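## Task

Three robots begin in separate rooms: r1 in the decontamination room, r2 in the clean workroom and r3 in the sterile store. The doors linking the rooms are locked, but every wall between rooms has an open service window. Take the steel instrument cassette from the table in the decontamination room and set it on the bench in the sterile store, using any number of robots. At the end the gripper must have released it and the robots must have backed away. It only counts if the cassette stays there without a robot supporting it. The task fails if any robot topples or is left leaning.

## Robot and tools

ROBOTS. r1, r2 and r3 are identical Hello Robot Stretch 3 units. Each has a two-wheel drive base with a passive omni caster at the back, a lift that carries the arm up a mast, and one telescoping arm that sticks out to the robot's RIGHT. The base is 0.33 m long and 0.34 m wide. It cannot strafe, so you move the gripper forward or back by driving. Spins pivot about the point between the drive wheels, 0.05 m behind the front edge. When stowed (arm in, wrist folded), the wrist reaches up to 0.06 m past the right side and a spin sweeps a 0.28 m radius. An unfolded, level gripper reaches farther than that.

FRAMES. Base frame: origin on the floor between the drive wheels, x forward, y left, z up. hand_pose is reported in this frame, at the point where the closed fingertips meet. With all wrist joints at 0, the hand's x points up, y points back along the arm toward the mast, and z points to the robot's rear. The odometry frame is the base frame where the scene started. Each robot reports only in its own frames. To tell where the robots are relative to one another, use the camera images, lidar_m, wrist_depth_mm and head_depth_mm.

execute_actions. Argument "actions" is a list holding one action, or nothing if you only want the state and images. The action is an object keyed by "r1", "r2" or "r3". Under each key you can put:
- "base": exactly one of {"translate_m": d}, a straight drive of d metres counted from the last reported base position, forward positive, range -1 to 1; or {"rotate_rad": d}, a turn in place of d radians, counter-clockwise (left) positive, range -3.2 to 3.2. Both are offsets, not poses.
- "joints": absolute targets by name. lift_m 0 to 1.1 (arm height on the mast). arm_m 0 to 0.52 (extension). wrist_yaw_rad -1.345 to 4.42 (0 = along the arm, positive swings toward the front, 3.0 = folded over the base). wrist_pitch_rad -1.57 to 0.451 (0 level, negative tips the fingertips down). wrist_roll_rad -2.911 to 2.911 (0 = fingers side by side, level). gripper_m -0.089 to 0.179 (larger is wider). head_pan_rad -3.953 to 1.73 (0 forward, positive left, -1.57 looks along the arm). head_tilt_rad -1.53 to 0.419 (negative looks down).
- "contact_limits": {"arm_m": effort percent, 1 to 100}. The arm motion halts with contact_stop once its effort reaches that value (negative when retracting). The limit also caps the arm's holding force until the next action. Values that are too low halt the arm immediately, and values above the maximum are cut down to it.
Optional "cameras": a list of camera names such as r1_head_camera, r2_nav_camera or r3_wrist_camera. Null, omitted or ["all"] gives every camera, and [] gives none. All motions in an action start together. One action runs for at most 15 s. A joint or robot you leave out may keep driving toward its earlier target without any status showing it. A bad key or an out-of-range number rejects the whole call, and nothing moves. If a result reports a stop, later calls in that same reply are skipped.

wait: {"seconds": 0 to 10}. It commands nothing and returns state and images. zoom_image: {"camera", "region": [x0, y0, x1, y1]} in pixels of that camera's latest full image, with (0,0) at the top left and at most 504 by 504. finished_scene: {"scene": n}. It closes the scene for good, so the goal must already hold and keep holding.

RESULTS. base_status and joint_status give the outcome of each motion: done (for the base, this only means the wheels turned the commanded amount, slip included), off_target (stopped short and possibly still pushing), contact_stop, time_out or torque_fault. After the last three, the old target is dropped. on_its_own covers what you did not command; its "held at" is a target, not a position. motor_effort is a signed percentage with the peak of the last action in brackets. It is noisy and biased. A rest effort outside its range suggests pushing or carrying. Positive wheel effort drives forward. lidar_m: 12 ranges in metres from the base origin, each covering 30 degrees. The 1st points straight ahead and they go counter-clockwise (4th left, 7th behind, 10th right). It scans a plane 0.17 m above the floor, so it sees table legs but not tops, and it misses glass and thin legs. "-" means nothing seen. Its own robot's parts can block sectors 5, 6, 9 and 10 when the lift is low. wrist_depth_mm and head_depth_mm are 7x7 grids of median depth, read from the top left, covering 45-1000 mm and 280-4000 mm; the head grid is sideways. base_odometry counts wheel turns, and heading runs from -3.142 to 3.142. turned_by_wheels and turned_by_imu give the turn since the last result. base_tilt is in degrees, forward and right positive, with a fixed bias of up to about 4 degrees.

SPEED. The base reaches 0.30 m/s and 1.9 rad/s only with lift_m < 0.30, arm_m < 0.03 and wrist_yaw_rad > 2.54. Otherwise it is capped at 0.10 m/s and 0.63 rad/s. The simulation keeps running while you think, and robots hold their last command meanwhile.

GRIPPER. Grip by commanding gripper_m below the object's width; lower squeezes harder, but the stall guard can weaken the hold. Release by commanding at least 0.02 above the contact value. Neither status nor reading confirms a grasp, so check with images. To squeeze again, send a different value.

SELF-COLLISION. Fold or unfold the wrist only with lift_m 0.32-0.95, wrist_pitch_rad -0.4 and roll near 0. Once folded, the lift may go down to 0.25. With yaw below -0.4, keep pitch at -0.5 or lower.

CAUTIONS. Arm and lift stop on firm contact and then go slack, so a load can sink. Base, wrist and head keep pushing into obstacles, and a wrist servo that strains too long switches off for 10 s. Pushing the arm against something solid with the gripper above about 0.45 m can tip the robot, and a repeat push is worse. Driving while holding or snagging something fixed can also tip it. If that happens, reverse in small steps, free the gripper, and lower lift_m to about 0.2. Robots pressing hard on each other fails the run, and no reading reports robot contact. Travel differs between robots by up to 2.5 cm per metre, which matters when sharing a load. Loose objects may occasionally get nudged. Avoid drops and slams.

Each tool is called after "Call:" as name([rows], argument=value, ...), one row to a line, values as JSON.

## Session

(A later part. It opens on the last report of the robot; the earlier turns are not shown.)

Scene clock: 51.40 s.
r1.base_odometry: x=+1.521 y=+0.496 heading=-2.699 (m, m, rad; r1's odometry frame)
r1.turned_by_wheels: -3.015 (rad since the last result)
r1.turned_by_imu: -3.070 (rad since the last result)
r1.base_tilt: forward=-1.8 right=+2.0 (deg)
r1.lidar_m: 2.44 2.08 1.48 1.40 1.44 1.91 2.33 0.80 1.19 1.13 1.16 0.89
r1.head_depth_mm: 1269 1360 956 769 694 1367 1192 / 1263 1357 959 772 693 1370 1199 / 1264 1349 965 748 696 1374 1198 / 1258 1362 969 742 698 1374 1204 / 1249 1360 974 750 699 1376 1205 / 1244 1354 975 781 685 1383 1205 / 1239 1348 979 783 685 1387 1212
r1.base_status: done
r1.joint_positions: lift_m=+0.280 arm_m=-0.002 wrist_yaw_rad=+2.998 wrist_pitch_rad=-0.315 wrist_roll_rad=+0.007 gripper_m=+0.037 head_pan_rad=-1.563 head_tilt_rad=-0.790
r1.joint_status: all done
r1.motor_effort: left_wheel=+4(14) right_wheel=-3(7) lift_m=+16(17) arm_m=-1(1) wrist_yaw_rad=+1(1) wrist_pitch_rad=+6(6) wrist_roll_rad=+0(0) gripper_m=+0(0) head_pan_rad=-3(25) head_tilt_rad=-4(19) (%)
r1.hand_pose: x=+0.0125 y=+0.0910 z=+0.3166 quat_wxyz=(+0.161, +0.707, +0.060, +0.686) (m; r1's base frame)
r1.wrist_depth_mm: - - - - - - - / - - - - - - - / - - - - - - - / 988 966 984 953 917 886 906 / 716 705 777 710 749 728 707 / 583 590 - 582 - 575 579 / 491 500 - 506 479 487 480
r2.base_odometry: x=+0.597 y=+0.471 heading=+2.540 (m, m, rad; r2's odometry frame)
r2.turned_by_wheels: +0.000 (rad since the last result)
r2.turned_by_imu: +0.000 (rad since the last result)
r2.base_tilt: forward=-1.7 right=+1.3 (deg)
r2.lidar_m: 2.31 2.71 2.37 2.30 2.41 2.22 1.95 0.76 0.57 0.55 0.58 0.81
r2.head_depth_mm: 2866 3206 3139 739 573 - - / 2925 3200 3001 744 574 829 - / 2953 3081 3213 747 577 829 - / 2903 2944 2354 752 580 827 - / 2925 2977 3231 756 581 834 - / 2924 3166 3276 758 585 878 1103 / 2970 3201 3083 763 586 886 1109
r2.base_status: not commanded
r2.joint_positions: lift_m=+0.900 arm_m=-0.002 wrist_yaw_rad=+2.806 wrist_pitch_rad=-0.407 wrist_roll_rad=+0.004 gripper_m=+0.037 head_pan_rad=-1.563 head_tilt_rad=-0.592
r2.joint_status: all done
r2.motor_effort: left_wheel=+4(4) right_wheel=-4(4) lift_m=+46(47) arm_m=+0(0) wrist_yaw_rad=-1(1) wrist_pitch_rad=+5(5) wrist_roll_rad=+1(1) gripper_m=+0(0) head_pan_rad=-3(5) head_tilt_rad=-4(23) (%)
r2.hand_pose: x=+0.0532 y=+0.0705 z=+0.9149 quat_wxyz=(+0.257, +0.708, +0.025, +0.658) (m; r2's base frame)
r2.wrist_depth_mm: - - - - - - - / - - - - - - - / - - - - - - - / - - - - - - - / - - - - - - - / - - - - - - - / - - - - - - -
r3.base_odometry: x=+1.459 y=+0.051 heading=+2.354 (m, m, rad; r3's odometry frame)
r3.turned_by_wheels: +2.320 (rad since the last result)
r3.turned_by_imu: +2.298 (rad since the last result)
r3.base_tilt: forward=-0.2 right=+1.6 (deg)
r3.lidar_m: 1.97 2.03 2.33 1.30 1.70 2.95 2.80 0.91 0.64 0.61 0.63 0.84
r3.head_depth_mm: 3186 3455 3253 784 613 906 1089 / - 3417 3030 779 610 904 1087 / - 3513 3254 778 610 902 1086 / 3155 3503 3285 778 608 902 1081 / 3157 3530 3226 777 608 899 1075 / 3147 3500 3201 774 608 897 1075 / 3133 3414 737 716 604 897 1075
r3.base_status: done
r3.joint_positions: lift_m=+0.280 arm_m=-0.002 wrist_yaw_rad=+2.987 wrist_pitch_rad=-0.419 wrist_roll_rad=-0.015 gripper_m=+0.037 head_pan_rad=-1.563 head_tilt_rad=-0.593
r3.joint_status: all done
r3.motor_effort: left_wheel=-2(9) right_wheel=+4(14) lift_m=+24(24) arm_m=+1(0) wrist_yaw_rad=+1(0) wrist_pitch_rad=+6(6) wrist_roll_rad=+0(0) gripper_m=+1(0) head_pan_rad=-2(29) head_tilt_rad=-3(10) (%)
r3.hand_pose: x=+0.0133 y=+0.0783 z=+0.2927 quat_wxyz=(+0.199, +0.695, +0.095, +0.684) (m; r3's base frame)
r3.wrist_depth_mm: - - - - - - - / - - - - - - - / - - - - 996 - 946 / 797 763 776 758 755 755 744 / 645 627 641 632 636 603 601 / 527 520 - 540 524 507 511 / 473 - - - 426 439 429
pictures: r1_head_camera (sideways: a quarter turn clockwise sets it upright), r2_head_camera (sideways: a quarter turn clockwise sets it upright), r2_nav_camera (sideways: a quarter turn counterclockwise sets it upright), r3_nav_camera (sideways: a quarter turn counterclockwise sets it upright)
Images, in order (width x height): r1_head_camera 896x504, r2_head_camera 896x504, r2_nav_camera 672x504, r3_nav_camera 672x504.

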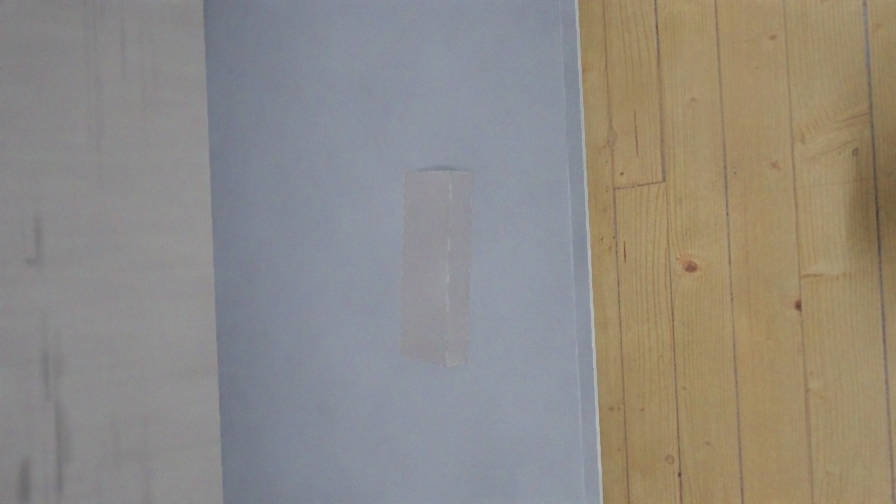

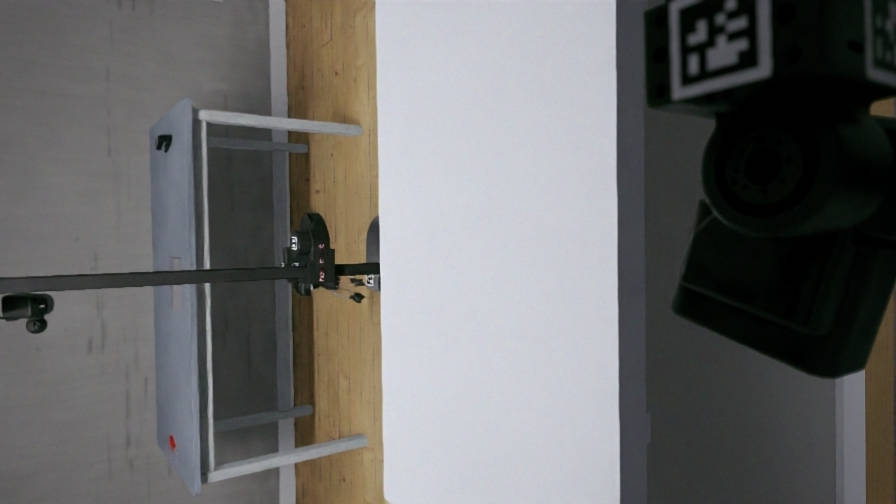

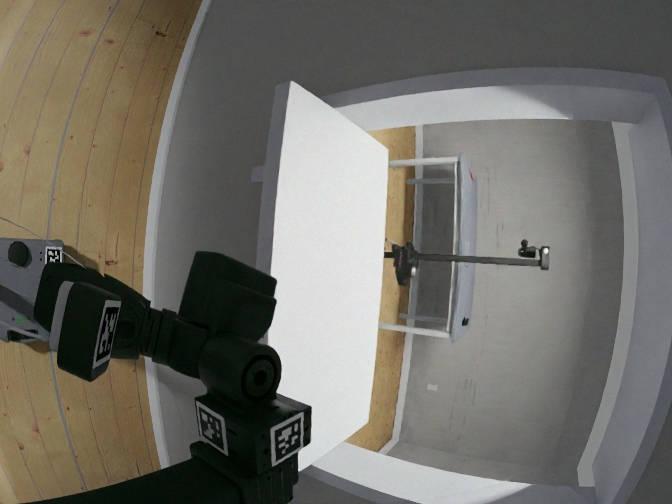

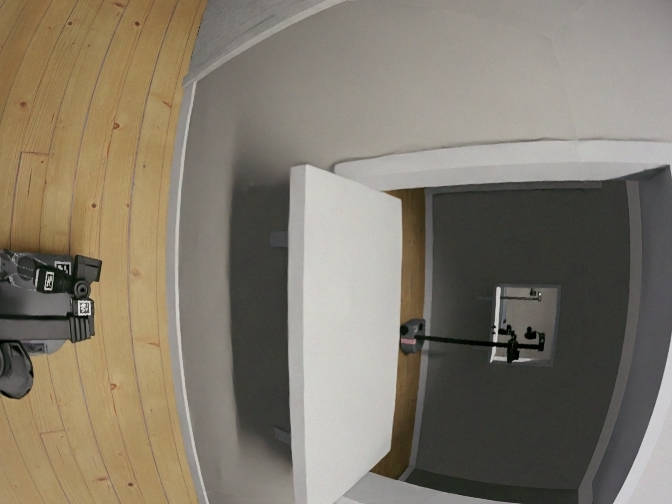

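Call:
execute_actions([
  {"r1":{"joints":{"lift_m":0.8,"wrist_pitch_rad":-0.4}},"r2":{"joints":{"wrist_yaw_rad":1.57}},"r3":{"base":{"translate_m":-0.2},"joints":{"lift_m":0.8}}},
], cameras=[])

Call:
execute_actions([
  {"r1":{"joints":{"lift_m":1.0,"wrist_yaw_rad":1.57,"gripper_m":0.16}},"r2":{"joints":{"wrist_pitch_rad":-1.57,"lift_m":1.1,"gripper_m":0.16}},"r3":{"joints":{"wrist_yaw_rad":1.57,"lift_m":1.0}}},
], cameras=[])

Call:
execute_actions([
  {"r1":{"joints":{"wrist_pitch_rad":-1.57,"arm_m":0.3}},"r3":{"joints":{"wrist_pitch_rad":-1.57,"lift_m":1.1,"gripper_m":0.16}}},
], cameras=["r1_head_camera","r1_wrist_camera"])

Scene clock: 67.20 s.
r1.base_odometry: x=+1.521 y=+0.496 heading=-2.699 (m, m, rad; r1's odometry frame)
r1.turned_by_wheels: +0.000 (rad since the last result)
r1.turned_by_imu: +0.002 (rad since the last result)
r1.base_tilt: forward=-1.8 right=+2.0 (deg)
r1.lidar_m: 2.45 2.08 1.48 1.40 1.44 1.90 2.34 0.80 1.19 1.13 1.16 0.89
r1.head_depth_mm: 1267 1361 955 769 692 1390 - / 1267 1356 961 771 694 1393 - / 1261 1348 965 749 694 1373 - / 1255 1366 966 745 698 1403 - / 1249 1363 971 752 700 1375 1232 / 1249 1353 976 780 685 1386 1205 / 1243 1348 977 784 685 1377 1210
r1.base_status: not commanded
r1.joint_positions: lift_m=+0.800 arm_m=-0.002 wrist_yaw_rad=+2.998 wrist_pitch_rad=-0.415 wrist_roll_rad=+0.007 gripper_m=+0.037 head_pan_rad=-1.563 head_tilt_rad=-0.790
r1.joint_status: all done
r1.motor_effort: left_wheel=+4(4) right_wheel=-3(3) lift_m=+22(20) arm_m=-1(1) wrist_yaw_rad=+1(1) wrist_pitch_rad=+5(8) wrist_roll_rad=+0(0) gripper_m=+0(0) head_pan_rad=-2(2) head_tilt_rad=-3(3) (%)
r1.hand_pose: x=+0.0109 y=+0.0798 z=+0.8132 quat_wxyz=(+0.195, +0.703, +0.095, +0.678) (m; r1's base frame)
r1.wrist_depth_mm: - - - - - - - / - - - - - - - / - - - - - - - / - - - - - - - / - - - - - - - / - - - - - - - / - - - - - 989 999
r2.base_odometry: x=+0.597 y=+0.471 heading=+2.540 (m, m, rad; r2's odometry frame)
r2.turned_by_wheels: +0.000 (rad since the last result)
r2.turned_by_imu: +0.001 (rad since the last result)
r2.base_tilt: forward=-1.6 right=+1.4 (deg)
r2.lidar_m: 2.31 2.72 2.37 2.30 2.41 2.21 1.95 0.76 0.57 0.55 0.58 0.81
r2.head_depth_mm: 2901 3230 3166 740 572 - - / 2909 3149 3030 741 575 - - / 2917 3095 3197 747 577 - - / 2879 2310 3180 753 579 880 1026 / 2941 2944 3224 760 582 884 1046 / 2904 3160 3245 762 583 881 - / 2932 3166 3093 762 588 879 1005
r2.base_status: not commanded
r2.joint_positions: lift_m=+0.900 arm_m=-0.002 wrist_yaw_rad=+1.573 wrist_pitch_rad=-0.407 wrist_roll_rad=+0.004 gripper_m=+0.037 head_pan_rad=-1.563 head_tilt_rad=-0.592
r2.joint_status: all done
r2.motor_effort: left_wheel=+4(4) right_wheel=-4(4) lift_m=+46(46) arm_m=+0(0) wrist_yaw_rad=-3(2) wrist_pitch_rad=+6(5) wrist_roll_rad=+1(1) gripper_m=+0(0) head_pan_rad=-4(4) head_tilt_rad=-3(4) (%)
r2.hand_pose: x=+0.2044 y=-0.1421 z=+0.9149 quat_wxyz=(+0.590, +0.592, -0.389, +0.388) (m; r2's base frame)
r2.wrist_depth_mm: - - - - - 857 549 / - - - - - 847 545 / - - - - - 826 537 / - - - - - 848 535 / - - - - - 840 533 / - - - - - 811 529 / - - - - - 781 544
r3.base_odometry: x=+1.600 y=-0.091 heading=+2.354 (m, m, rad; r3's odometry frame)
r3.turned_by_wheels: +0.000 (rad since the last result)
r3.turned_by_imu: +0.000 (rad since the last result)
r3.base_tilt: forward=-0.3 right=+1.5 (deg)
r3.lidar_m: 1.97 2.24 1.35 1.91 1.55 2.74 2.60 0.92 0.65 0.62 0.64 0.85
r3.head_depth_mm: 3135 3481 3257 784 633 922 1105 / 3278 3432 3110 781 633 914 1103 / - 3467 3082 779 630 915 1102 / 3222 3481 3224 778 629 915 1076 / 3122 3536 3227 776 627 911 1077 / 3121 3472 3165 773 628 911 1093 / 3151 3443 3201 774 625 909 1093
r3.base_status: done
r3.joint_positions: lift_m=+0.800 arm_m=-0.002 wrist_yaw_rad=+2.987 wrist_pitch_rad=-0.418 wrist_roll_rad=-0.015 gripper_m=+0.037 head_pan_rad=-1.563 head_tilt_rad=-0.593
r3.joint_status: all done
r3.motor_effort: left_wheel=-2(11) right_wheel=+3(9) lift_m=+29(31) arm_m=+1(0) wrist_yaw_rad=+0(0) wrist_pitch_rad=+6(6) wrist_roll_rad=+0(0) gripper_m=+0(1) head_pan_rad=-2(2) head_tilt_rad=-3(2) (%)
r3.hand_pose: x=+0.0133 y=+0.0784 z=+0.8125 quat_wxyz=(+0.199, +0.695, +0.095, +0.684) (m; r3's base frame)
r3.wrist_depth_mm: - - - - - - - / - - - - - - - / - - - - - - - / - - - - - - - / - - - - - - - / - - - - - - - / - - - - 973 - -
pictures: none
No camera images: the call's "cameras" was empty. Leave "cameras" out to get every camera's image.

Scene clock: 69.87 s.
r1.base_odometry: x=+1.521 y=+0.496 heading=-2.699 (m, m, rad; r1's odometry frame)
r1.turned_by_wheels: +0.000 (rad since the last result)
r1.turned_by_imu: +0.001 (rad since the last result)
r1.base_tilt: forward=-1.7 right=+2.0 (deg)
r1.lidar_m: 2.45 2.07 1.48 1.40 1.44 1.90 2.33 0.80 1.19 1.13 1.16 0.89
r1.head_depth_mm: 1275 1359 990 - - - 1196 / 1268 1355 997 - - - 1192 / 1256 1349 997 - - - 1181 / 1256 1364 969 744 681 - 1162 / 1253 1358 972 750 691 - 1161 / 1253 1358 975 780 702 - 1158 / 1239 1346 978 784 - - -
r1.base_status: not commanded
r1.joint_positions: lift_m=+1.000 arm_m=-0.002 wrist_yaw_rad=+1.572 wrist_pitch_rad=-0.415 wrist_roll_rad=+0.007 gripper_m=+0.160 head_pan_rad=-1.563 head_tilt_rad=-0.790
r1.joint_status: all done
r1.motor_effort: left_wheel=+4(3) right_wheel=-3(3) lift_m=+22(22) arm_m=-1(1) wrist_yaw_rad=-1(0) wrist_pitch_rad=+6(6) wrist_roll_rad=+0(0) gripper_m=+1(95) head_pan_rad=-2(2) head_tilt_rad=-4(3) (%)
r1.hand_pose: x=+0.2034 y=-0.1426 z=+1.0131 quat_wxyz=(+0.591, +0.594, -0.387, +0.384) (m; r1's base frame)
r1.wrist_depth_mm: - - - - - - - / - - - - - - - / - - - - - - - / - - - - - 680 681 / - - - - - 671 538 / - - - - - - 462 / - - - - - - -
r2.base_odometry: x=+0.597 y=+0.471 heading=+2.540 (m, m, rad; r2's odometry frame)
r2.turned_by_wheels: +0.000 (rad since the last result)
r2.turned_by_imu: +0.000 (rad since the last result)
r2.base_tilt: forward=-1.6 right=+1.3 (deg)
r2.lidar_m: 2.31 2.72 2.37 2.30 2.40 2.21 1.94 0.76 0.57 0.55 0.58 0.81
r2.head_depth_mm: - - - - - - - / - - - - - - 1110 / - - - - 600 932 1098 / 1669 2538 3216 737 621 - 1114 / 2832 2912 3227 756 623 - 1116 / 2949 3148 3266 760 604 - 1121 / 2961 3208 3096 762 586 882 1108
r2.base_status: not commanded
r2.joint_positions: lift_m=+1.099 arm_m=-0.002 wrist_yaw_rad=+1.573 wrist_pitch_rad=-1.548 wrist_roll_rad=+0.004 gripper_m=+0.160 head_pan_rad=-1.563 head_tilt_rad=-0.592
r2.joint_status: all done
joint sent to its limit — the command would take r2.wrist_pitch_rad past its lower limit, so that joint was sent only as far as its limit.
r2.motor_effort: left_wheel=+4(4) right_wheel=-4(4) lift_m=+45(48) arm_m=+0(0) wrist_yaw_rad=-3(2) wrist_pitch_rad=-2(4) wrist_roll_rad=+0(1) gripper_m=+0(82) head_pan_rad=-4(4) head_tilt_rad=-3(3) (%)
r2.hand_pose: x=-0.0397 y=-0.1428 z=+0.9815 quat_wxyz=(+0.707, +0.707, -0.008, +0.007) (m; r2's base frame)
r2.wrist_depth_mm: - - - - - 784 521 / - - - - - 767 514 / - - - - - 776 507 / - - - - - 773 507 / - - - - - 816 317 / - - - - - 858 290 / - - - - - 772 330
r3.base_odometry: x=+1.600 y=-0.091 heading=+2.354 (m, m, rad; r3's odometry frame)
r3.turned_by_wheels: +0.000 (rad since the last result)
r3.turned_by_imu: +0.000 (rad since the last result)
r3.base_tilt: forward=-0.2 right=+1.5 (deg)
r3.lidar_m: 1.98 2.23 1.35 1.91 1.56 2.74 2.60 0.92 0.65 0.62 0.64 0.85
r3.head_depth_mm: 3125 3461 3292 815 - - - / 3284 3459 3069 796 - - - / - 3520 3070 781 - - - / 3262 3481 3274 780 630 897 - / 3143 3462 3251 776 628 901 - / 3158 3470 3258 772 625 892 - / 3108 3447 3230 773 624 - -
r3.base_status: not commanded
r3.joint_positions: lift_m=+1.000 arm_m=-0.002 wrist_yaw_rad=+1.572 wrist_pitch_rad=-0.418 wrist_roll_rad=-0.015 gripper_m=+0.037 head_pan_rad=-1.563 head_tilt_rad=-0.593
r3.joint_status: all done
r3.motor_effort: left_wheel=-2(2) right_wheel=+3(3) lift_m=+29(31) arm_m=+1(0) wrist_yaw_rad=-2(4) wrist_pitch_rad=+6(6) wrist_roll_rad=+0(0) gripper_m=+1(0) head_pan_rad=-2(2) head_tilt_rad=-3(3) (%)
r3.hand_pose: x=+0.2030 y=-0.1433 z=+1.0126 quat_wxyz=(+0.596, +0.590, -0.380, +0.390) (m; r3's base frame)
r3.wrist_depth_mm: - - - - - 846 564 / - - - - - 843 565 / - - - - - 856 568 / - - - - - 862 551 / - - - - - 867 410 / - - - - - 900 576 / - - - - - 840 578
pictures: none
No camera images: the call's "cameras" was empty. Leave "cameras" out to get every camera's image.

Scene clock: 73.30 s.
r1.base_odometry: x=+1.521 y=+0.496 heading=-2.699 (m, m, rad; r1's odometry frame)
r1.turned_by_wheels: +0.000 (rad since the last result)
r1.turned_by_imu: +0.001 (rad since the last result)
r1.base_tilt: forward=-1.7 right=+2.1 (deg)
r1.lidar_m: 2.44 2.08 1.48 1.40 1.44 1.90 2.34 0.80 1.20 1.13 1.16 0.89
r1.head_depth_mm: - 1358 954 769 690 1367 1195 / - 1366 898 771 695 1366 1196 / - - 931 736 1495 1371 1199 / 1256 1364 905 743 697 1368 1206 / 1252 1361 970 751 699 1378 1205 / 1250 1359 975 782 686 1372 1210 / 1240 1347 979 784 686 1382 1211
r1.base_status: not commanded
r1.joint_positions: lift_m=+1.000 arm_m=+0.300 wrist_yaw_rad=+1.570 wrist_pitch_rad=-1.556 wrist_roll_rad=+0.007 gripper_m=+0.160 head_pan_rad=-1.563 head_tilt_rad=-0.790
r1.joint_status: all done
joint sent to its limit — the command would take r1.wrist_pitch_rad past its lower limit, so that joint was sent only as far as its limit.
r1.motor_effort: left_wheel=+4(4) right_wheel=-3(3) lift_m=+22(22) arm_m=+5(4) wrist_yaw_rad=-1(0) wrist_pitch_rad=-2(4) wrist_roll_rad=+0(0) gripper_m=+1(0) head_pan_rad=-2(2) head_tilt_rad=-4(4) (%)
r1.hand_pose: x=-0.0416 y=-0.4447 z=+0.8820 quat_wxyz=(+0.707, +0.707, -0.008, +0.002) (m; r1's base frame)
r1.wrist_depth_mm: - - - - 259 253 225 / - - - - 265 259 228 / - - - - 271 267 232 / - - - - 278 262 239 / - - - - 282 278 244 / - - - - 287 288 282 / - - - - 296 289 -
r2.base_odometry: x=+0.597 y=+0.471 heading=+2.540 (m, m, rad; r2's odometry frame)
r2.turned_by_wheels: +0.000 (rad since the last result)
r2.turned_by_imu: +0.000 (rad since the last result)
r2.base_tilt: forward=-1.7 right=+1.3 (deg)
r2.lidar_m: 2.32 2.72 2.38 2.30 2.41 2.21 1.95 0.76 0.57 0.55 0.58 0.81
r2.head_depth_mm: - - - - - - - / - - - - - - 1112 / - - - - 598 928 1102 / 1681 2371 3241 736 619 - 1117 / 2938 2948 3222 758 622 - 1113 / 2930 3138 3221 758 603 - 1130 / 2965 3142 3083 763 588 879 1103
r2.base_status: not commanded
r2.joint_positions: lift_m=+1.099 arm_m=-0.002 wrist_yaw_rad=+1.573 wrist_pitch_rad=-1.548 wrist_roll_rad=+0.004 gripper_m=+0.160 head_pan_rad=-1.563 head_tilt_rad=-0.592
r2.joint_status: not commanded
r2.motor_effort: left_wheel=+4(4) right_wheel=-4(4) lift_m=+45(45) arm_m=+0(0) wrist_yaw_rad=-1(3) wrist_pitch_rad=-2(2) wrist_roll_rad=+1(1) gripper_m=+0(0) head_pan_rad=-3(4) head_tilt_rad=-4(4) (%)
r2.hand_pose: x=-0.0397 y=-0.1428 z=+0.9815 quat_wxyz=(+0.707, +0.707, -0.008, +0.007) (m; r2's base frame)
r2.wrist_depth_mm: - - - - - 793 517 / - - - - - 788 513 / - - - - - 781 508 / - - - - - 756 502 / - - - - - 809 317 / - - - - - 857 288 / - - - - - 780 329
r3.base_odometry: x=+1.600 y=-0.091 heading=+2.354 (m, m, rad; r3's odometry frame)
r3.turned_by_wheels: +0.000 (rad since the last result)
r3.turned_by_imu: +0.000 (rad since the last result)
r3.base_tilt: forward=-0.3 right=+1.5 (deg)
r3.lidar_m: 1.98 2.23 1.35 1.92 1.56 2.74 2.60 0.92 0.65 0.62 0.64 0.85
r3.head_depth_mm: - - - - - - - / - - - - - - 1132 / - 3469 - - 611 - 1116 / 3193 3442 3248 779 627 - - / 3096 3428 3221 775 627 - - / 3162 3490 3241 774 625 - - / 3170 3453 3184 775 626 909 1089
r3.base_status: not commanded
r3.joint_positions: lift_m=+1.098 arm_m=-0.002 wrist_yaw_rad=+1.572 wrist_pitch_rad=-1.553 wrist_roll_rad=-0.015 gripper_m=+0.160 head_pan_rad=-1.563 head_tilt_rad=-0.593
r3.joint_status: all done
joint sent to its limit — the command would take r3.lift_m past its upper limit and r3.wrist_pitch_rad past its lower limit, so those joints were sent only as far as their limits.
r3.motor_effort: left_wheel=-2(2) right_wheel=+2(4) lift_m=+29(28) arm_m=+0(0) wrist_yaw_rad=-1(1) wrist_pitch_rad=-2(6) wrist_roll_rad=+0(0) gripper_m=+0(85) head_pan_rad=-2(2) head_tilt_rad=-3(3) (%)
r3.hand_pose: x=-0.0410 y=-0.1436 z=+0.9799 quat_wxyz=(+0.707, +0.707, +0.000, +0.012) (m; r3's base frame)
r3.wrist_depth_mm: - - - - - 880 581 / - - - - - 894 597 / - - - - - 922 588 / - - - - - 894 610 / - - - - - - 601 / - - - - - - 591 / - - - - - - 628
pictures: r1_head_camera (sideways: a quarter turn clockwise sets it upright), r1_wrist_camera
Images, in order (width x height): r1_head_camera 896x504, r1_wrist_camera 644x364.

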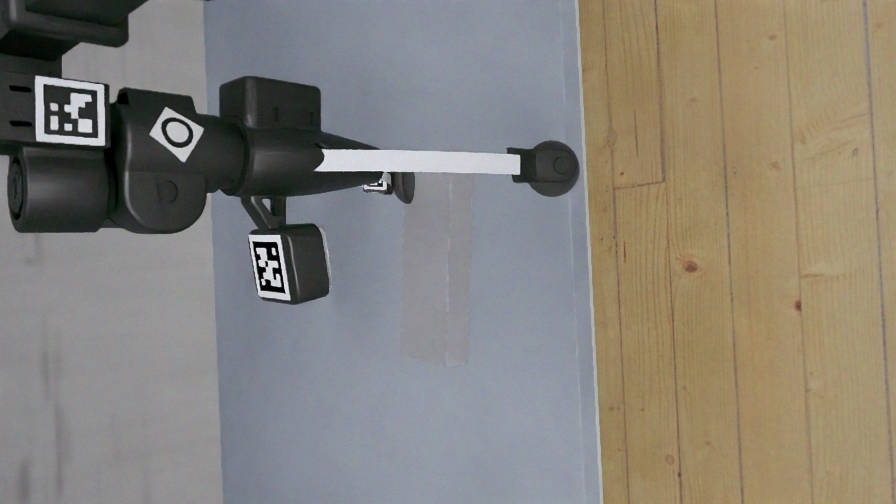

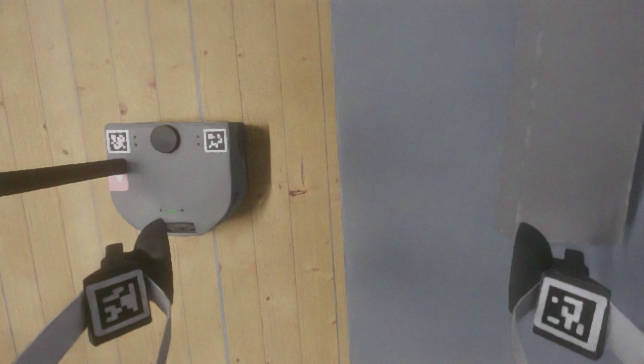

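Call:
execute_actions([
  {"r1":{"base":{"translate_m":0.087},"joints":{"arm_m":0.47,"lift_m":0.97}}},
], cameras=["r1_head_camera","r1_wrist_camera"])

Scene clock: 80.37 s.
r1.base_odometry: x=+1.442 y=+0.459 heading=-2.699 (m, m, rad; r1's odometry frame)
r1.turned_by_wheels: +0.000 (rad since the last result)
r1.turned_by_imu: +0.001 (rad since the last result)
r1.base_tilt: forward=-1.7 right=+2.0 (deg)
r1.lidar_m: 2.36 2.08 1.48 1.41 1.44 1.91 2.43 0.87 1.19 1.13 1.15 0.82
r1.head_depth_mm: - 1157 954 768 691 1365 1194 / 1295 1347 959 742 693 1373 1198 / - - 929 734 697 1368 1200 / 1252 1362 967 750 697 1382 1202 / 1246 1357 970 779 681 1379 1209 / 1239 1347 971 780 684 1376 1206 / 1230 1342 980 783 686 1378 1204
r1.base_status: done
r1.joint_positions: lift_m=+0.970 arm_m=+0.470 wrist_yaw_rad=+1.570 wrist_pitch_rad=-1.556 wrist_roll_rad=+0.007 gripper_m=+0.160 head_pan_rad=-1.563 head_tilt_rad=-0.790
r1.joint_status: all done
r1.motor_effort: left_wheel=+3(7) right_wheel=-3(3) lift_m=+16(19) arm_m=+5(5) wrist_yaw_rad=-1(1) wrist_pitch_rad=-2(2) wrist_roll_rad=+1(0) gripper_m=+1(0) head_pan_rad=-2(2) head_tilt_rad=-3(3) (%)
r1.hand_pose: x=-0.0418 y=-0.6147 z=+0.8523 quat_wxyz=(+0.707, +0.707, -0.007, +0.002) (m; r1's base frame)
r1.wrist_depth_mm: 990 238 236 233 232 228 226 / - 243 242 211 235 234 231 / - 250 245 211 237 236 234 / - 254 249 216 244 244 243 / - 260 258 221 250 247 246 / - - 264 226 255 253 249 / - 275 270 232 261 263 -
r2.base_odometry: x=+0.597 y=+0.471 heading=+2.540 (m, m, rad; r2's odometry frame)
r2.turned_by_wheels: +0.000 (rad since the last result)
r2.turned_by_imu: +0.000 (rad since the last result)
r2.base_tilt: forward=-1.7 right=+1.3 (deg)
r2.lidar_m: 2.30 2.72 2.37 2.30 2.41 2.21 1.95 0.76 0.57 0.55 0.58 0.81
r2.head_depth_mm: - - - - - - - / - - - - - - 1111 / - - - - 600 930 1096 / 2792 3074 3201 735 617 - 1110 / 1695 2570 3025 756 622 - 1112 / 2899 3134 3277 759 605 - 1121 / 2932 3138 3077 764 587 883 1116
r2.base_status: not commanded
r2.joint_positions: lift_m=+1.099 arm_m=-0.002 wrist_yaw_rad=+1.573 wrist_pitch_rad=-1.548 wrist_roll_rad=+0.004 gripper_m=+0.160 head_pan_rad=-1.563 head_tilt_rad=-0.592
r2.joint_status: not commanded
r2.motor_effort: left_wheel=+3(4) right_wheel=-4(4) lift_m=+45(45) arm_m=+0(0) wrist_yaw_rad=-2(2) wrist_pitch_rad=-2(2) wrist_roll_rad=+1(1) gripper_m=+0(0) head_pan_rad=-5(4) head_tilt_rad=-4(3) (%)
r2.hand_pose: x=-0.0397 y=-0.1428 z=+0.9815 quat_wxyz=(+0.707, +0.707, -0.008, +0.007) (m; r2's base frame)
r2.wrist_depth_mm: - - - - - 790 518 / - - - - - 757 511 / - - - - - 771 512 / - - - - - 744 510 / - - - - - 805 317 / - - - - - 862 289 / - - - - - 784 324
r3.base_odometry: x=+1.600 y=-0.091 heading=+2.354 (m, m, rad; r3's odometry frame)
r3.turned_by_wheels: +0.000 (rad since the last result)
r3.turned_by_imu: +0.001 (rad since the last result)
r3.base_tilt: forward=-0.2 right=+1.5 (deg)
r3.lidar_m: 1.98 2.23 1.35 1.91 1.56 2.73 2.60 0.92 0.65 0.62 0.64 0.85
r3.head_depth_mm: - - - - - - - / - - - - - - 1128 / - 3445 - - 611 - 1115 / 3227 3487 3248 779 630 - - / 3169 3520 3204 776 627 - - / 3154 3473 3225 773 627 - - / 3127 3454 3220 773 625 910 1095
r3.base_status: not commanded
r3.joint_positions: lift_m=+1.098 arm_m=-0.002 wrist_yaw_rad=+1.572 wrist_pitch_rad=-1.553 wrist_roll_rad=-0.015 gripper_m=+0.160 head_pan_rad=-1.563 head_tilt_rad=-0.593
r3.joint_status: not commanded
r3.motor_effort: left_wheel=-1(1) right_wheel=+3(4) lift_m=+29(29) arm_m=+0(1) wrist_yaw_rad=-1(1) wrist_pitch_rad=-2(2) wrist_roll_rad=+0(0) gripper_m=+0(0) head_pan_rad=-2(2) head_tilt_rad=-3(3) (%)
r3.hand_pose: x=-0.0410 y=-0.1436 z=+0.9799 quat_wxyz=(+0.707, +0.707, +0.000, +0.012) (m; r3's base frame)
r3.wrist_depth_mm: - - - - - 900 581 / - - - - - 907 595 / - - - - - 912 601 / - - - - - 922 605 / - - - - - - 608 / - - - - - - 574 / - - - - - - 610
pictures: r1_head_camera (sideways: a quarter turn clockwise sets it upright), r1_wrist_camera
Images, in order (width x height): r1_head_camera 896x504, r1_wrist_camera 644x364.

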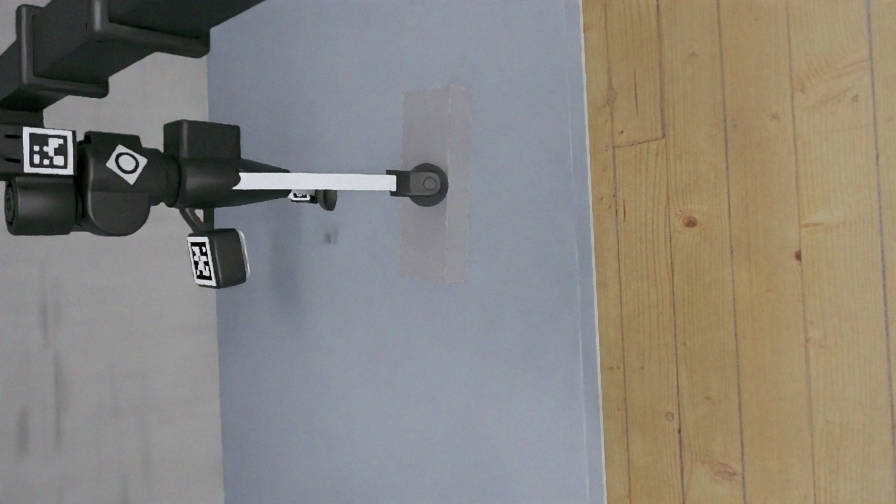

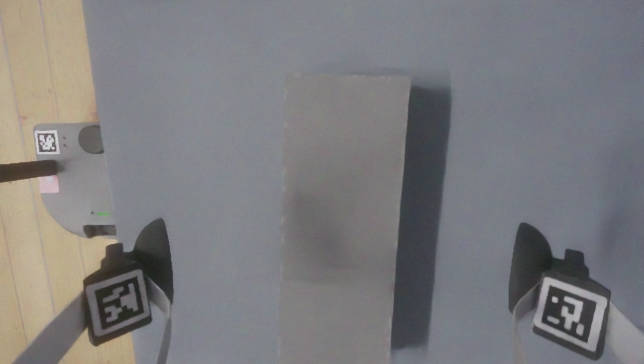

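Call:
execute_actions([
  {"r1":{"joints":{"gripper_m":0.12,"lift_m":0.89}}},
], cameras=["r1_head_camera","r1_wrist_camera"])

Scene clock: 86.70 s.
r1.base_odometry: x=+1.442 y=+0.459 heading=-2.699 (m, m, rad; r1's odometry frame)
r1.turned_by_wheels: +0.000 (rad since the last result)
r1.turned_by_imu: +0.001 (rad since the last result)
r1.base_tilt: forward=-1.8 right=+2.0 (deg)
r1.lidar_m: 2.36 2.09 1.48 1.41 1.44 1.90 2.42 0.87 1.19 1.13 1.15 0.81
r1.head_depth_mm: 1270 1365 - 757 692 1365 1196 / 1238 1214 959 741 693 1374 1194 / 1240 - 903 744 696 1370 1201 / 1255 1363 933 750 697 1373 1203 / 1249 1356 972 778 683 1378 1206 / 1241 1353 975 781 684 1383 1207 / 1242 1340 981 783 687 1389 1212
r1.base_status: not commanded
r1.joint_positions: lift_m=+0.894 arm_m=+0.470 wrist_yaw_rad=+1.570 wrist_pitch_rad=-1.560 wrist_roll_rad=+0.007 gripper_m=+0.120 head_pan_rad=-1.563 head_tilt_rad=-0.790
r1.joint_status: lift_m contact_stop (moved -0.077 of -0.080); the others done
r1.on_its_own: lift_m is slack since a contact_stop, until your next command for it
r1.motor_effort: left_wheel=+5(5) right_wheel=-4(4) lift_m=+16(18) arm_m=+5(5) wrist_yaw_rad=+1(2) wrist_pitch_rad=-1(2) wrist_roll_rad=+0(0) gripper_m=-2(94) head_pan_rad=-3(2) head_tilt_rad=-4(4) (%)
r1.hand_pose: x=-0.0426 y=-0.6147 z=+0.7758 quat_wxyz=(+0.707, +0.707, -0.006, +0.001) (m; r1's base frame)
r1.wrist_depth_mm: 166 164 162 161 158 158 156 / 171 168 166 133 132 161 159 / 174 172 169 136 135 164 162 / 178 175 173 140 139 168 167 / 182 179 177 143 141 172 170 / 186 184 181 146 145 - 173 / 193 190 186 149 150 181 178
r2.base_odometry: x=+0.597 y=+0.471 heading=+2.540 (m, m, rad; r2's odometry frame)
r2.turned_by_wheels: +0.000 (rad since the last result)
r2.turned_by_imu: +0.000 (rad since the last result)
r2.base_tilt: forward=-1.6 right=+1.3 (deg)
r2.lidar_m: 2.31 2.71 2.38 2.30 2.41 2.21 1.95 0.76 0.57 0.55 0.58 0.81
r2.head_depth_mm: - - - - - - - / - - - - - - 1115 / - - - - 597 933 1095 / 2820 3107 3238 739 619 - 1113 / 1682 2589 3041 756 624 - 1117 / 2962 3095 3237 762 602 - 1121 / 2949 3182 3094 760 587 880 1107
r2.base_status: not commanded
r2.joint_positions: lift_m=+1.099 arm_m=-0.002 wrist_yaw_rad=+1.573 wrist_pitch_rad=-1.548 wrist_roll_rad=+0.004 gripper_m=+0.160 head_pan_rad=-1.563 head_tilt_rad=-0.592
r2.joint_status: not commanded
r2.motor_effort: left_wheel=+4(4) right_wheel=-4(4) lift_m=+45(45) arm_m=+0(0) wrist_yaw_rad=-3(2) wrist_pitch_rad=-2(2) wrist_roll_rad=+1(0) gripper_m=+0(0) head_pan_rad=-3(3) head_tilt_rad=-4(4) (%)
r2.hand_pose: x=-0.0397 y=-0.1428 z=+0.9815 quat_wxyz=(+0.707, +0.707, -0.008, +0.007) (m; r2's base frame)
r2.wrist_depth_mm: - - - - - 760 514 / - - - - - 784 517 / - - - - - 754 509 / - - - - - 744 509 / - - - - - 806 319 / - - - - - 859 289 / - - - - - 793 328
r3.base_odometry: x=+1.600 y=-0.091 heading=+2.354 (m, m, rad; r3's odometry frame)
r3.turned_by_wheels: +0.000 (rad since the last result)
r3.turned_by_imu: +0.000 (rad since the last result)
r3.base_tilt: forward=-0.1 right=+1.5 (deg)
r3.lidar_m: 1.98 2.23 1.35 1.91 1.55 2.73 2.60 0.92 0.65 0.62 0.64 0.85
r3.head_depth_mm: - - - - - - - / - - - - - - 1134 / - 3434 - - 610 - 1118 / 3182 3451 3273 780 630 - - / 3167 3500 3235 774 627 - - / 3163 3472 3248 772 626 - - / 3154 3469 3220 773 623 909 1091
r3.base_status: not commanded
r3.joint_positions: lift_m=+1.098 arm_m=-0.002 wrist_yaw_rad=+1.572 wrist_pitch_rad=-1.553 wrist_roll_rad=-0.015 gripper_m=+0.160 head_pan_rad=-1.563 head_tilt_rad=-0.593
r3.joint_status: not commanded
r3.motor_effort: left_wheel=-1(2) right_wheel=+4(3) lift_m=+29(29) arm_m=+0(1) wrist_yaw_rad=-1(1) wrist_pitch_rad=-2(2) wrist_roll_rad=+0(0) gripper_m=+1(1) head_pan_rad=-2(2) head_tilt_rad=-3(2) (%)
r3.hand_pose: x=-0.0410 y=-0.1436 z=+0.9799 quat_wxyz=(+0.707, +0.707, +0.000, +0.012) (m; r3's base frame)
r3.wrist_depth_mm: - - - - - 878 595 / - - - - - 915 586 / - - - - - 926 606 / - - - - - 902 603 / - - - - - - 609 / - - - - - - 576 / - - - - - - 620
pictures: r1_head_camera (sideways: a quarter turn clockwise sets it upright), r1_wrist_camera
Images, in order (width x height): r1_head_camera 896x504, r1_wrist_camera 644x364.

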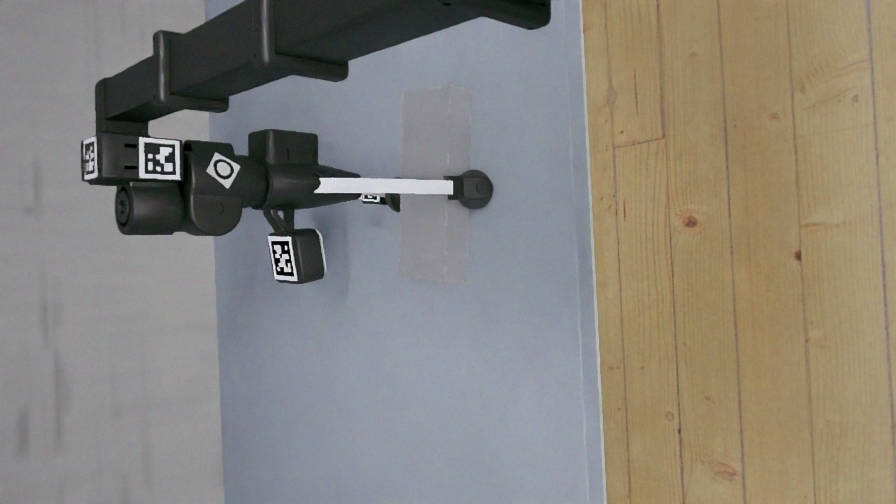

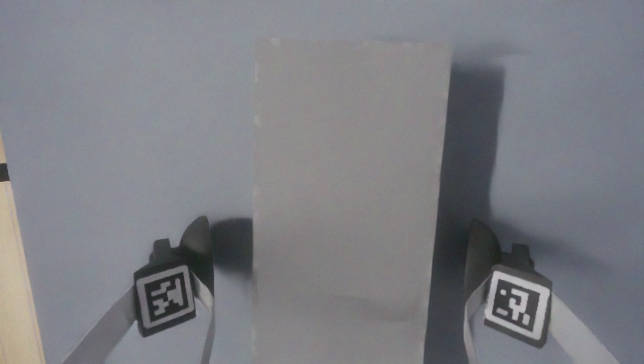

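Call:
execute_actions([
  {"r1":{"joints":{"gripper_m":0.02,"lift_m":0.9}}},
], cameras=[])

Call:
execute_actions([
  {"r1":{"joints":{"lift_m":0.95}}},
], cameras=["r1_head_camera","r1_wrist_camera"])

Scene clock: 91.40 s.
r1.base_odometry: x=+1.442 y=+0.459 heading=-2.699 (m, m, rad; r1's odometry frame)
r1.turned_by_wheels: +0.000 (rad since the last result)
r1.turned_by_imu: +0.001 (rad since the last result)
r1.base_tilt: forward=-1.7 right=+2.0 (deg)
r1.lidar_m: 2.36 2.09 1.49 1.41 1.44 1.90 2.42 0.87 1.18 1.13 1.15 0.81
r1.head_depth_mm: 1262 1380 - 767 692 1371 1193 / 1245 1213 943 739 694 1371 1196 / 1242 - 916 743 694 1368 1197 / 1251 1359 931 745 698 1373 1203 / 1243 1356 969 777 683 1376 1205 / 1242 1351 974 781 683 1380 1209 / 1238 1341 978 782 686 1378 1213
r1.base_status: not commanded
r1.joint_positions: lift_m=+0.900 arm_m=+0.470 wrist_yaw_rad=+1.570 wrist_pitch_rad=-1.558 wrist_roll_rad=+0.007 gripper_m=+0.022 head_pan_rad=-1.563 head_tilt_rad=-0.790
r1.joint_status: all done
r1.motor_effort: left_wheel=+3(6) right_wheel=-2(4) lift_m=+22(24) arm_m=+5(6) wrist_yaw_rad=+0(1) wrist_pitch_rad=-1(1) wrist_roll_rad=+0(0) gripper_m=-30(100) head_pan_rad=-3(2) head_tilt_rad=-3(3) (%)
r1.hand_pose: x=-0.0422 y=-0.6148 z=+0.7820 quat_wxyz=(+0.707, +0.707, -0.007, +0.002) (m; r1's base frame)
r1.wrist_depth_mm: 170 169 167 164 164 162 160 / 174 173 171 135 133 165 164 / 178 177 175 138 137 169 167 / 184 182 178 141 141 173 170 / 188 185 181 145 144 176 175 / 192 190 150 147 147 178 178 / - 194 192 151 150 186 184
r2.base_odometry: x=+0.597 y=+0.471 heading=+2.540 (m, m, rad; r2's odometry frame)
r2.turned_by_wheels: +0.000 (rad since the last result)
r2.turned_by_imu: +0.000 (rad since the last result)
r2.base_tilt: forward=-1.7 right=+1.3 (deg)
r2.lidar_m: 2.32 2.72 2.38 2.30 2.41 2.21 1.95 0.76 0.57 0.55 0.58 0.81
r2.head_depth_mm: - - - - - - - / - - - - - - 1109 / - - - - 598 931 1099 / 2862 3142 3229 738 619 - 1118 / 1665 2582 3031 757 622 - 1122 / 2909 3174 3249 760 604 - 1118 / 2953 3160 3122 764 587 883 1115
r2.base_status: not commanded
r2.joint_positions: lift_m=+1.099 arm_m=-0.002 wrist_yaw_rad=+1.573 wrist_pitch_rad=-1.548 wrist_roll_rad=+0.004 gripper_m=+0.160 head_pan_rad=-1.563 head_tilt_rad=-0.592
r2.joint_status: not commanded
r2.motor_effort: left_wheel=+4(4) right_wheel=-4(4) lift_m=+46(45) arm_m=+0(0) wrist_yaw_rad=-3(2) wrist_pitch_rad=-2(2) wrist_roll_rad=+0(1) gripper_m=+0(1) head_pan_rad=-4(4) head_tilt_rad=-4(3) (%)
r2.hand_pose: x=-0.0397 y=-0.1428 z=+0.9815 quat_wxyz=(+0.707, +0.707, -0.008, +0.007) (m; r2's base frame)
r2.wrist_depth_mm: - - - - - 797 523 / - - - - - 779 515 / - - - - - 765 504 / - - - - - 776 501 / - - - - - 829 317 / - - - - - 826 290 / - - - - - 771 330
r3.base_odometry: x=+1.600 y=-0.091 heading=+2.354 (m, m, rad; r3's odometry frame)
r3.turned_by_wheels: +0.000 (rad since the last result)
r3.turned_by_imu: +0.000 (rad since the last result)
r3.base_tilt: forward=-0.3 right=+1.5 (deg)
r3.lidar_m: 1.98 2.24 1.36 1.91 1.56 2.72 2.60 0.92 0.65 0.62 0.64 0.85
r3.head_depth_mm: - - - - - - - / - - - - - - 1135 / - 3472 - - 611 - 1120 / 3206 3450 3237 777 630 - - / 3155 3458 3214 776 627 - - / 3171 3490 3226 773 626 - - / 3178 3467 3211 771 624 914 1096
r3.base_status: not commanded
r3.joint_positions: lift_m=+1.098 arm_m=-0.002 wrist_yaw_rad=+1.572 wrist_pitch_rad=-1.553 wrist_roll_rad=-0.015 gripper_m=+0.160 head_pan_rad=-1.563 head_tilt_rad=-0.593
r3.joint_status: not commanded
r3.motor_effort: left_wheel=-2(2) right_wheel=+3(4) lift_m=+29(29) arm_m=+1(1) wrist_yaw_rad=-1(1) wrist_pitch_rad=-2(2) wrist_roll_rad=+0(0) gripper_m=+1(0) head_pan_rad=-2(2) head_tilt_rad=-4(4) (%)
r3.hand_pose: x=-0.0410 y=-0.1436 z=+0.9799 quat_wxyz=(+0.707, +0.707, +0.000, +0.012) (m; r3's base frame)
r3.wrist_depth_mm: - - - - - 898 588 / - - - - - 910 577 / - - - - - 924 597 / - - - - - 950 605 / - - - - - - 613 / - - - - - - 584 / - - - - - - 604
pictures: none
No camera images: the call's "cameras" was empty. Leave "cameras" out to get every camera's image.

Scene clock: 92.70 s.
r1.base_odometry: x=+1.442 y=+0.459 heading=-2.699 (m, m, rad; r1's odometry frame)
r1.turned_by_wheels: +0.000 (rad since the last result)
r1.turned_by_imu: +0.000 (rad since the last result)
r1.base_tilt: forward=-1.8 right=+1.9 (deg)
r1.lidar_m: 2.35 2.08 1.48 1.41 1.44 1.90 2.42 0.87 1.18 1.13 1.16 0.82
r1.head_depth_mm: 1225 - 926 768 692 1360 1193 / 1279 1360 958 712 693 1365 1200 / - - 948 722 695 1373 1197 / 1254 1381 965 714 698 1375 1201 / 1241 1355 971 778 682 1381 1207 / 1245 1348 973 781 684 1381 1204 / 1236 1338 978 782 687 1381 1208
r1.base_status: not commanded
r1.joint_positions: lift_m=+0.950 arm_m=+0.470 wrist_yaw_rad=+1.570 wrist_pitch_rad=-1.558 wrist_roll_rad=+0.007 gripper_m=+0.028 head_pan_rad=-1.563 head_tilt_rad=-0.790
r1.joint_status: all done
r1.on_its_own: gripper_m is held at +0.027, not at your +0.020, by its stall guard, which is still easing
r1.motor_effort: left_wheel=+3(3) right_wheel=-3(2) lift_m=+23(24) arm_m=+4(4) wrist_yaw_rad=+1(0) wrist_pitch_rad=-1(1) wrist_roll_rad=+0(0) gripper_m=-27(30) head_pan_rad=-2(2) head_tilt_rad=-4(3) (%)
r1.hand_pose: x=-0.0421 y=-0.6148 z=+0.8319 quat_wxyz=(+0.707, +0.707, -0.007, +0.002) (m; r1's base frame)
r1.wrist_depth_mm: 951 220 214 212 211 210 207 / - 223 221 135 134 214 211 / - 228 224 139 138 217 216 / - 231 229 141 140 222 218 / - 238 233 144 144 227 223 / - 244 150 149 147 230 230 / - 251 247 152 152 238 234
r2.base_odometry: x=+0.597 y=+0.471 heading=+2.540 (m, m, rad; r2's odometry frame)
r2.turned_by_wheels: +0.000 (rad since the last result)
r2.turned_by_imu: +0.000 (rad since the last result)
r2.base_tilt: forward=-1.7 right=+1.3 (deg)
r2.lidar_m: 2.31 2.71 2.37 2.30 2.41 2.21 1.95 0.76 0.57 0.55 0.58 0.81
r2.head_depth_mm: - - - - - - - / - - - - - - 1116 / - - - - 598 932 1101 / 2816 3104 3235 739 620 - 1115 / 1660 2555 3045 755 622 - 1119 / 2926 3116 3234 759 604 - 1115 / 2960 3172 3052 763 587 884 1107
r2.base_status: not commanded
r2.joint_positions: lift_m=+1.099 arm_m=-0.002 wrist_yaw_rad=+1.573 wrist_pitch_rad=-1.548 wrist_roll_rad=+0.004 gripper_m=+0.160 head_pan_rad=-1.563 head_tilt_rad=-0.592
r2.joint_status: not commanded
r2.motor_effort: left_wheel=+4(4) right_wheel=-4(4) lift_m=+45(45) arm_m=+0(0) wrist_yaw_rad=-3(3) wrist_pitch_rad=-2(2) wrist_roll_rad=+1(0) gripper_m=+0(0) head_pan_rad=-4(4) head_tilt_rad=-3(3) (%)
r2.hand_pose: x=-0.0397 y=-0.1428 z=+0.9815 quat_wxyz=(+0.707, +0.707, -0.008, +0.007) (m; r2's base frame)
r2.wrist_depth_mm: - - - - - 793 505 / - - - - - 768 509 / - - - - - 760 513 / - - - - - 752 508 / - - - - - 803 316 / - - - - - 864 288 / - - - - - 784 325
r3.base_odometry: x=+1.600 y=-0.091 heading=+2.354 (m, m, rad; r3's odometry frame)
r3.turned_by_wheels: +0.000 (rad since the last result)
r3.turned_by_imu: +0.000 (rad since the last result)
r3.base_tilt: forward=-0.2 right=+1.6 (deg)
r3.lidar_m: 1.98 2.24 1.35 1.91 1.56 2.73 2.60 0.92 0.65 0.62 0.64 0.85
r3.head_depth_mm: - - - - - - - / - - - - - - 1130 / - 3487 - - 610 - 1116 / 3250 3466 3236 775 628 - - / 3157 3463 3254 778 627 - - / 3147 3411 3196 773 625 - - / 3197 3445 3195 774 626 912 1090
r3.base_status: not commanded
r3.joint_positions: lift_m=+1.098 arm_m=-0.002 wrist_yaw_rad=+1.572 wrist_pitch_rad=-1.553 wrist_roll_rad=-0.015 gripper_m=+0.160 head_pan_rad=-1.563 head_tilt_rad=-0.593
r3.joint_status: not commanded
r3.motor_effort: left_wheel=-2(2) right_wheel=+4(5) lift_m=+29(29) arm_m=+0(0) wrist_yaw_rad=-1(2) wrist_pitch_rad=-2(2) wrist_roll_rad=+0(0) gripper_m=+1(1) head_pan_rad=-3(2) head_tilt_rad=-3(3) (%)
r3.hand_pose: x=-0.0410 y=-0.1436 z=+0.9799 quat_wxyz=(+0.707, +0.707, +0.000, +0.012) (m; r3's base frame)
r3.wrist_depth_mm: - - - - - 899 588 / - - - - - 897 606 / - - - - - 913 599 / - - - - - 916 596 / - - - - - - 610 / - - - - - - 587 / - - - - - - 618
pictures: r1_head_camera (sideways: a quarter turn clockwise sets it upright), r1_wrist_camera
Images, in order (width x height): r1_head_camera 896x504, r1_wrist_camera 644x364.

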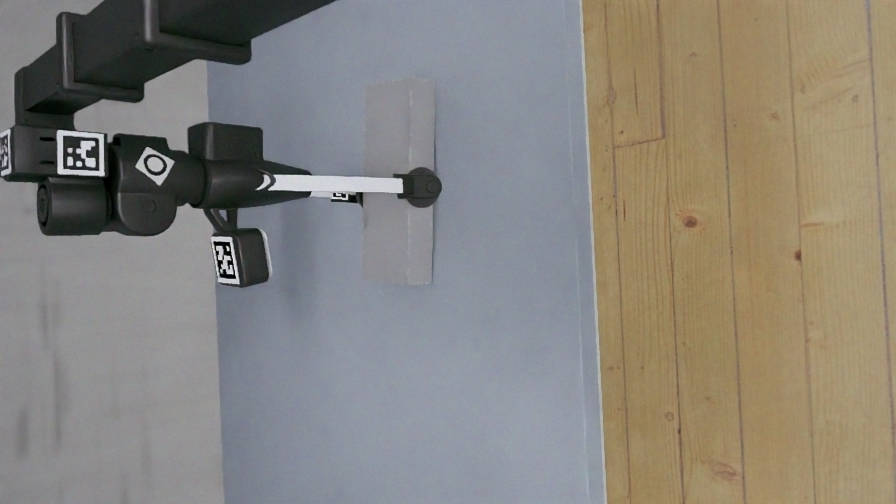

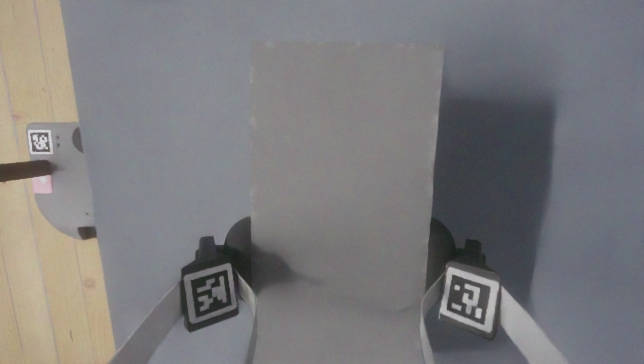

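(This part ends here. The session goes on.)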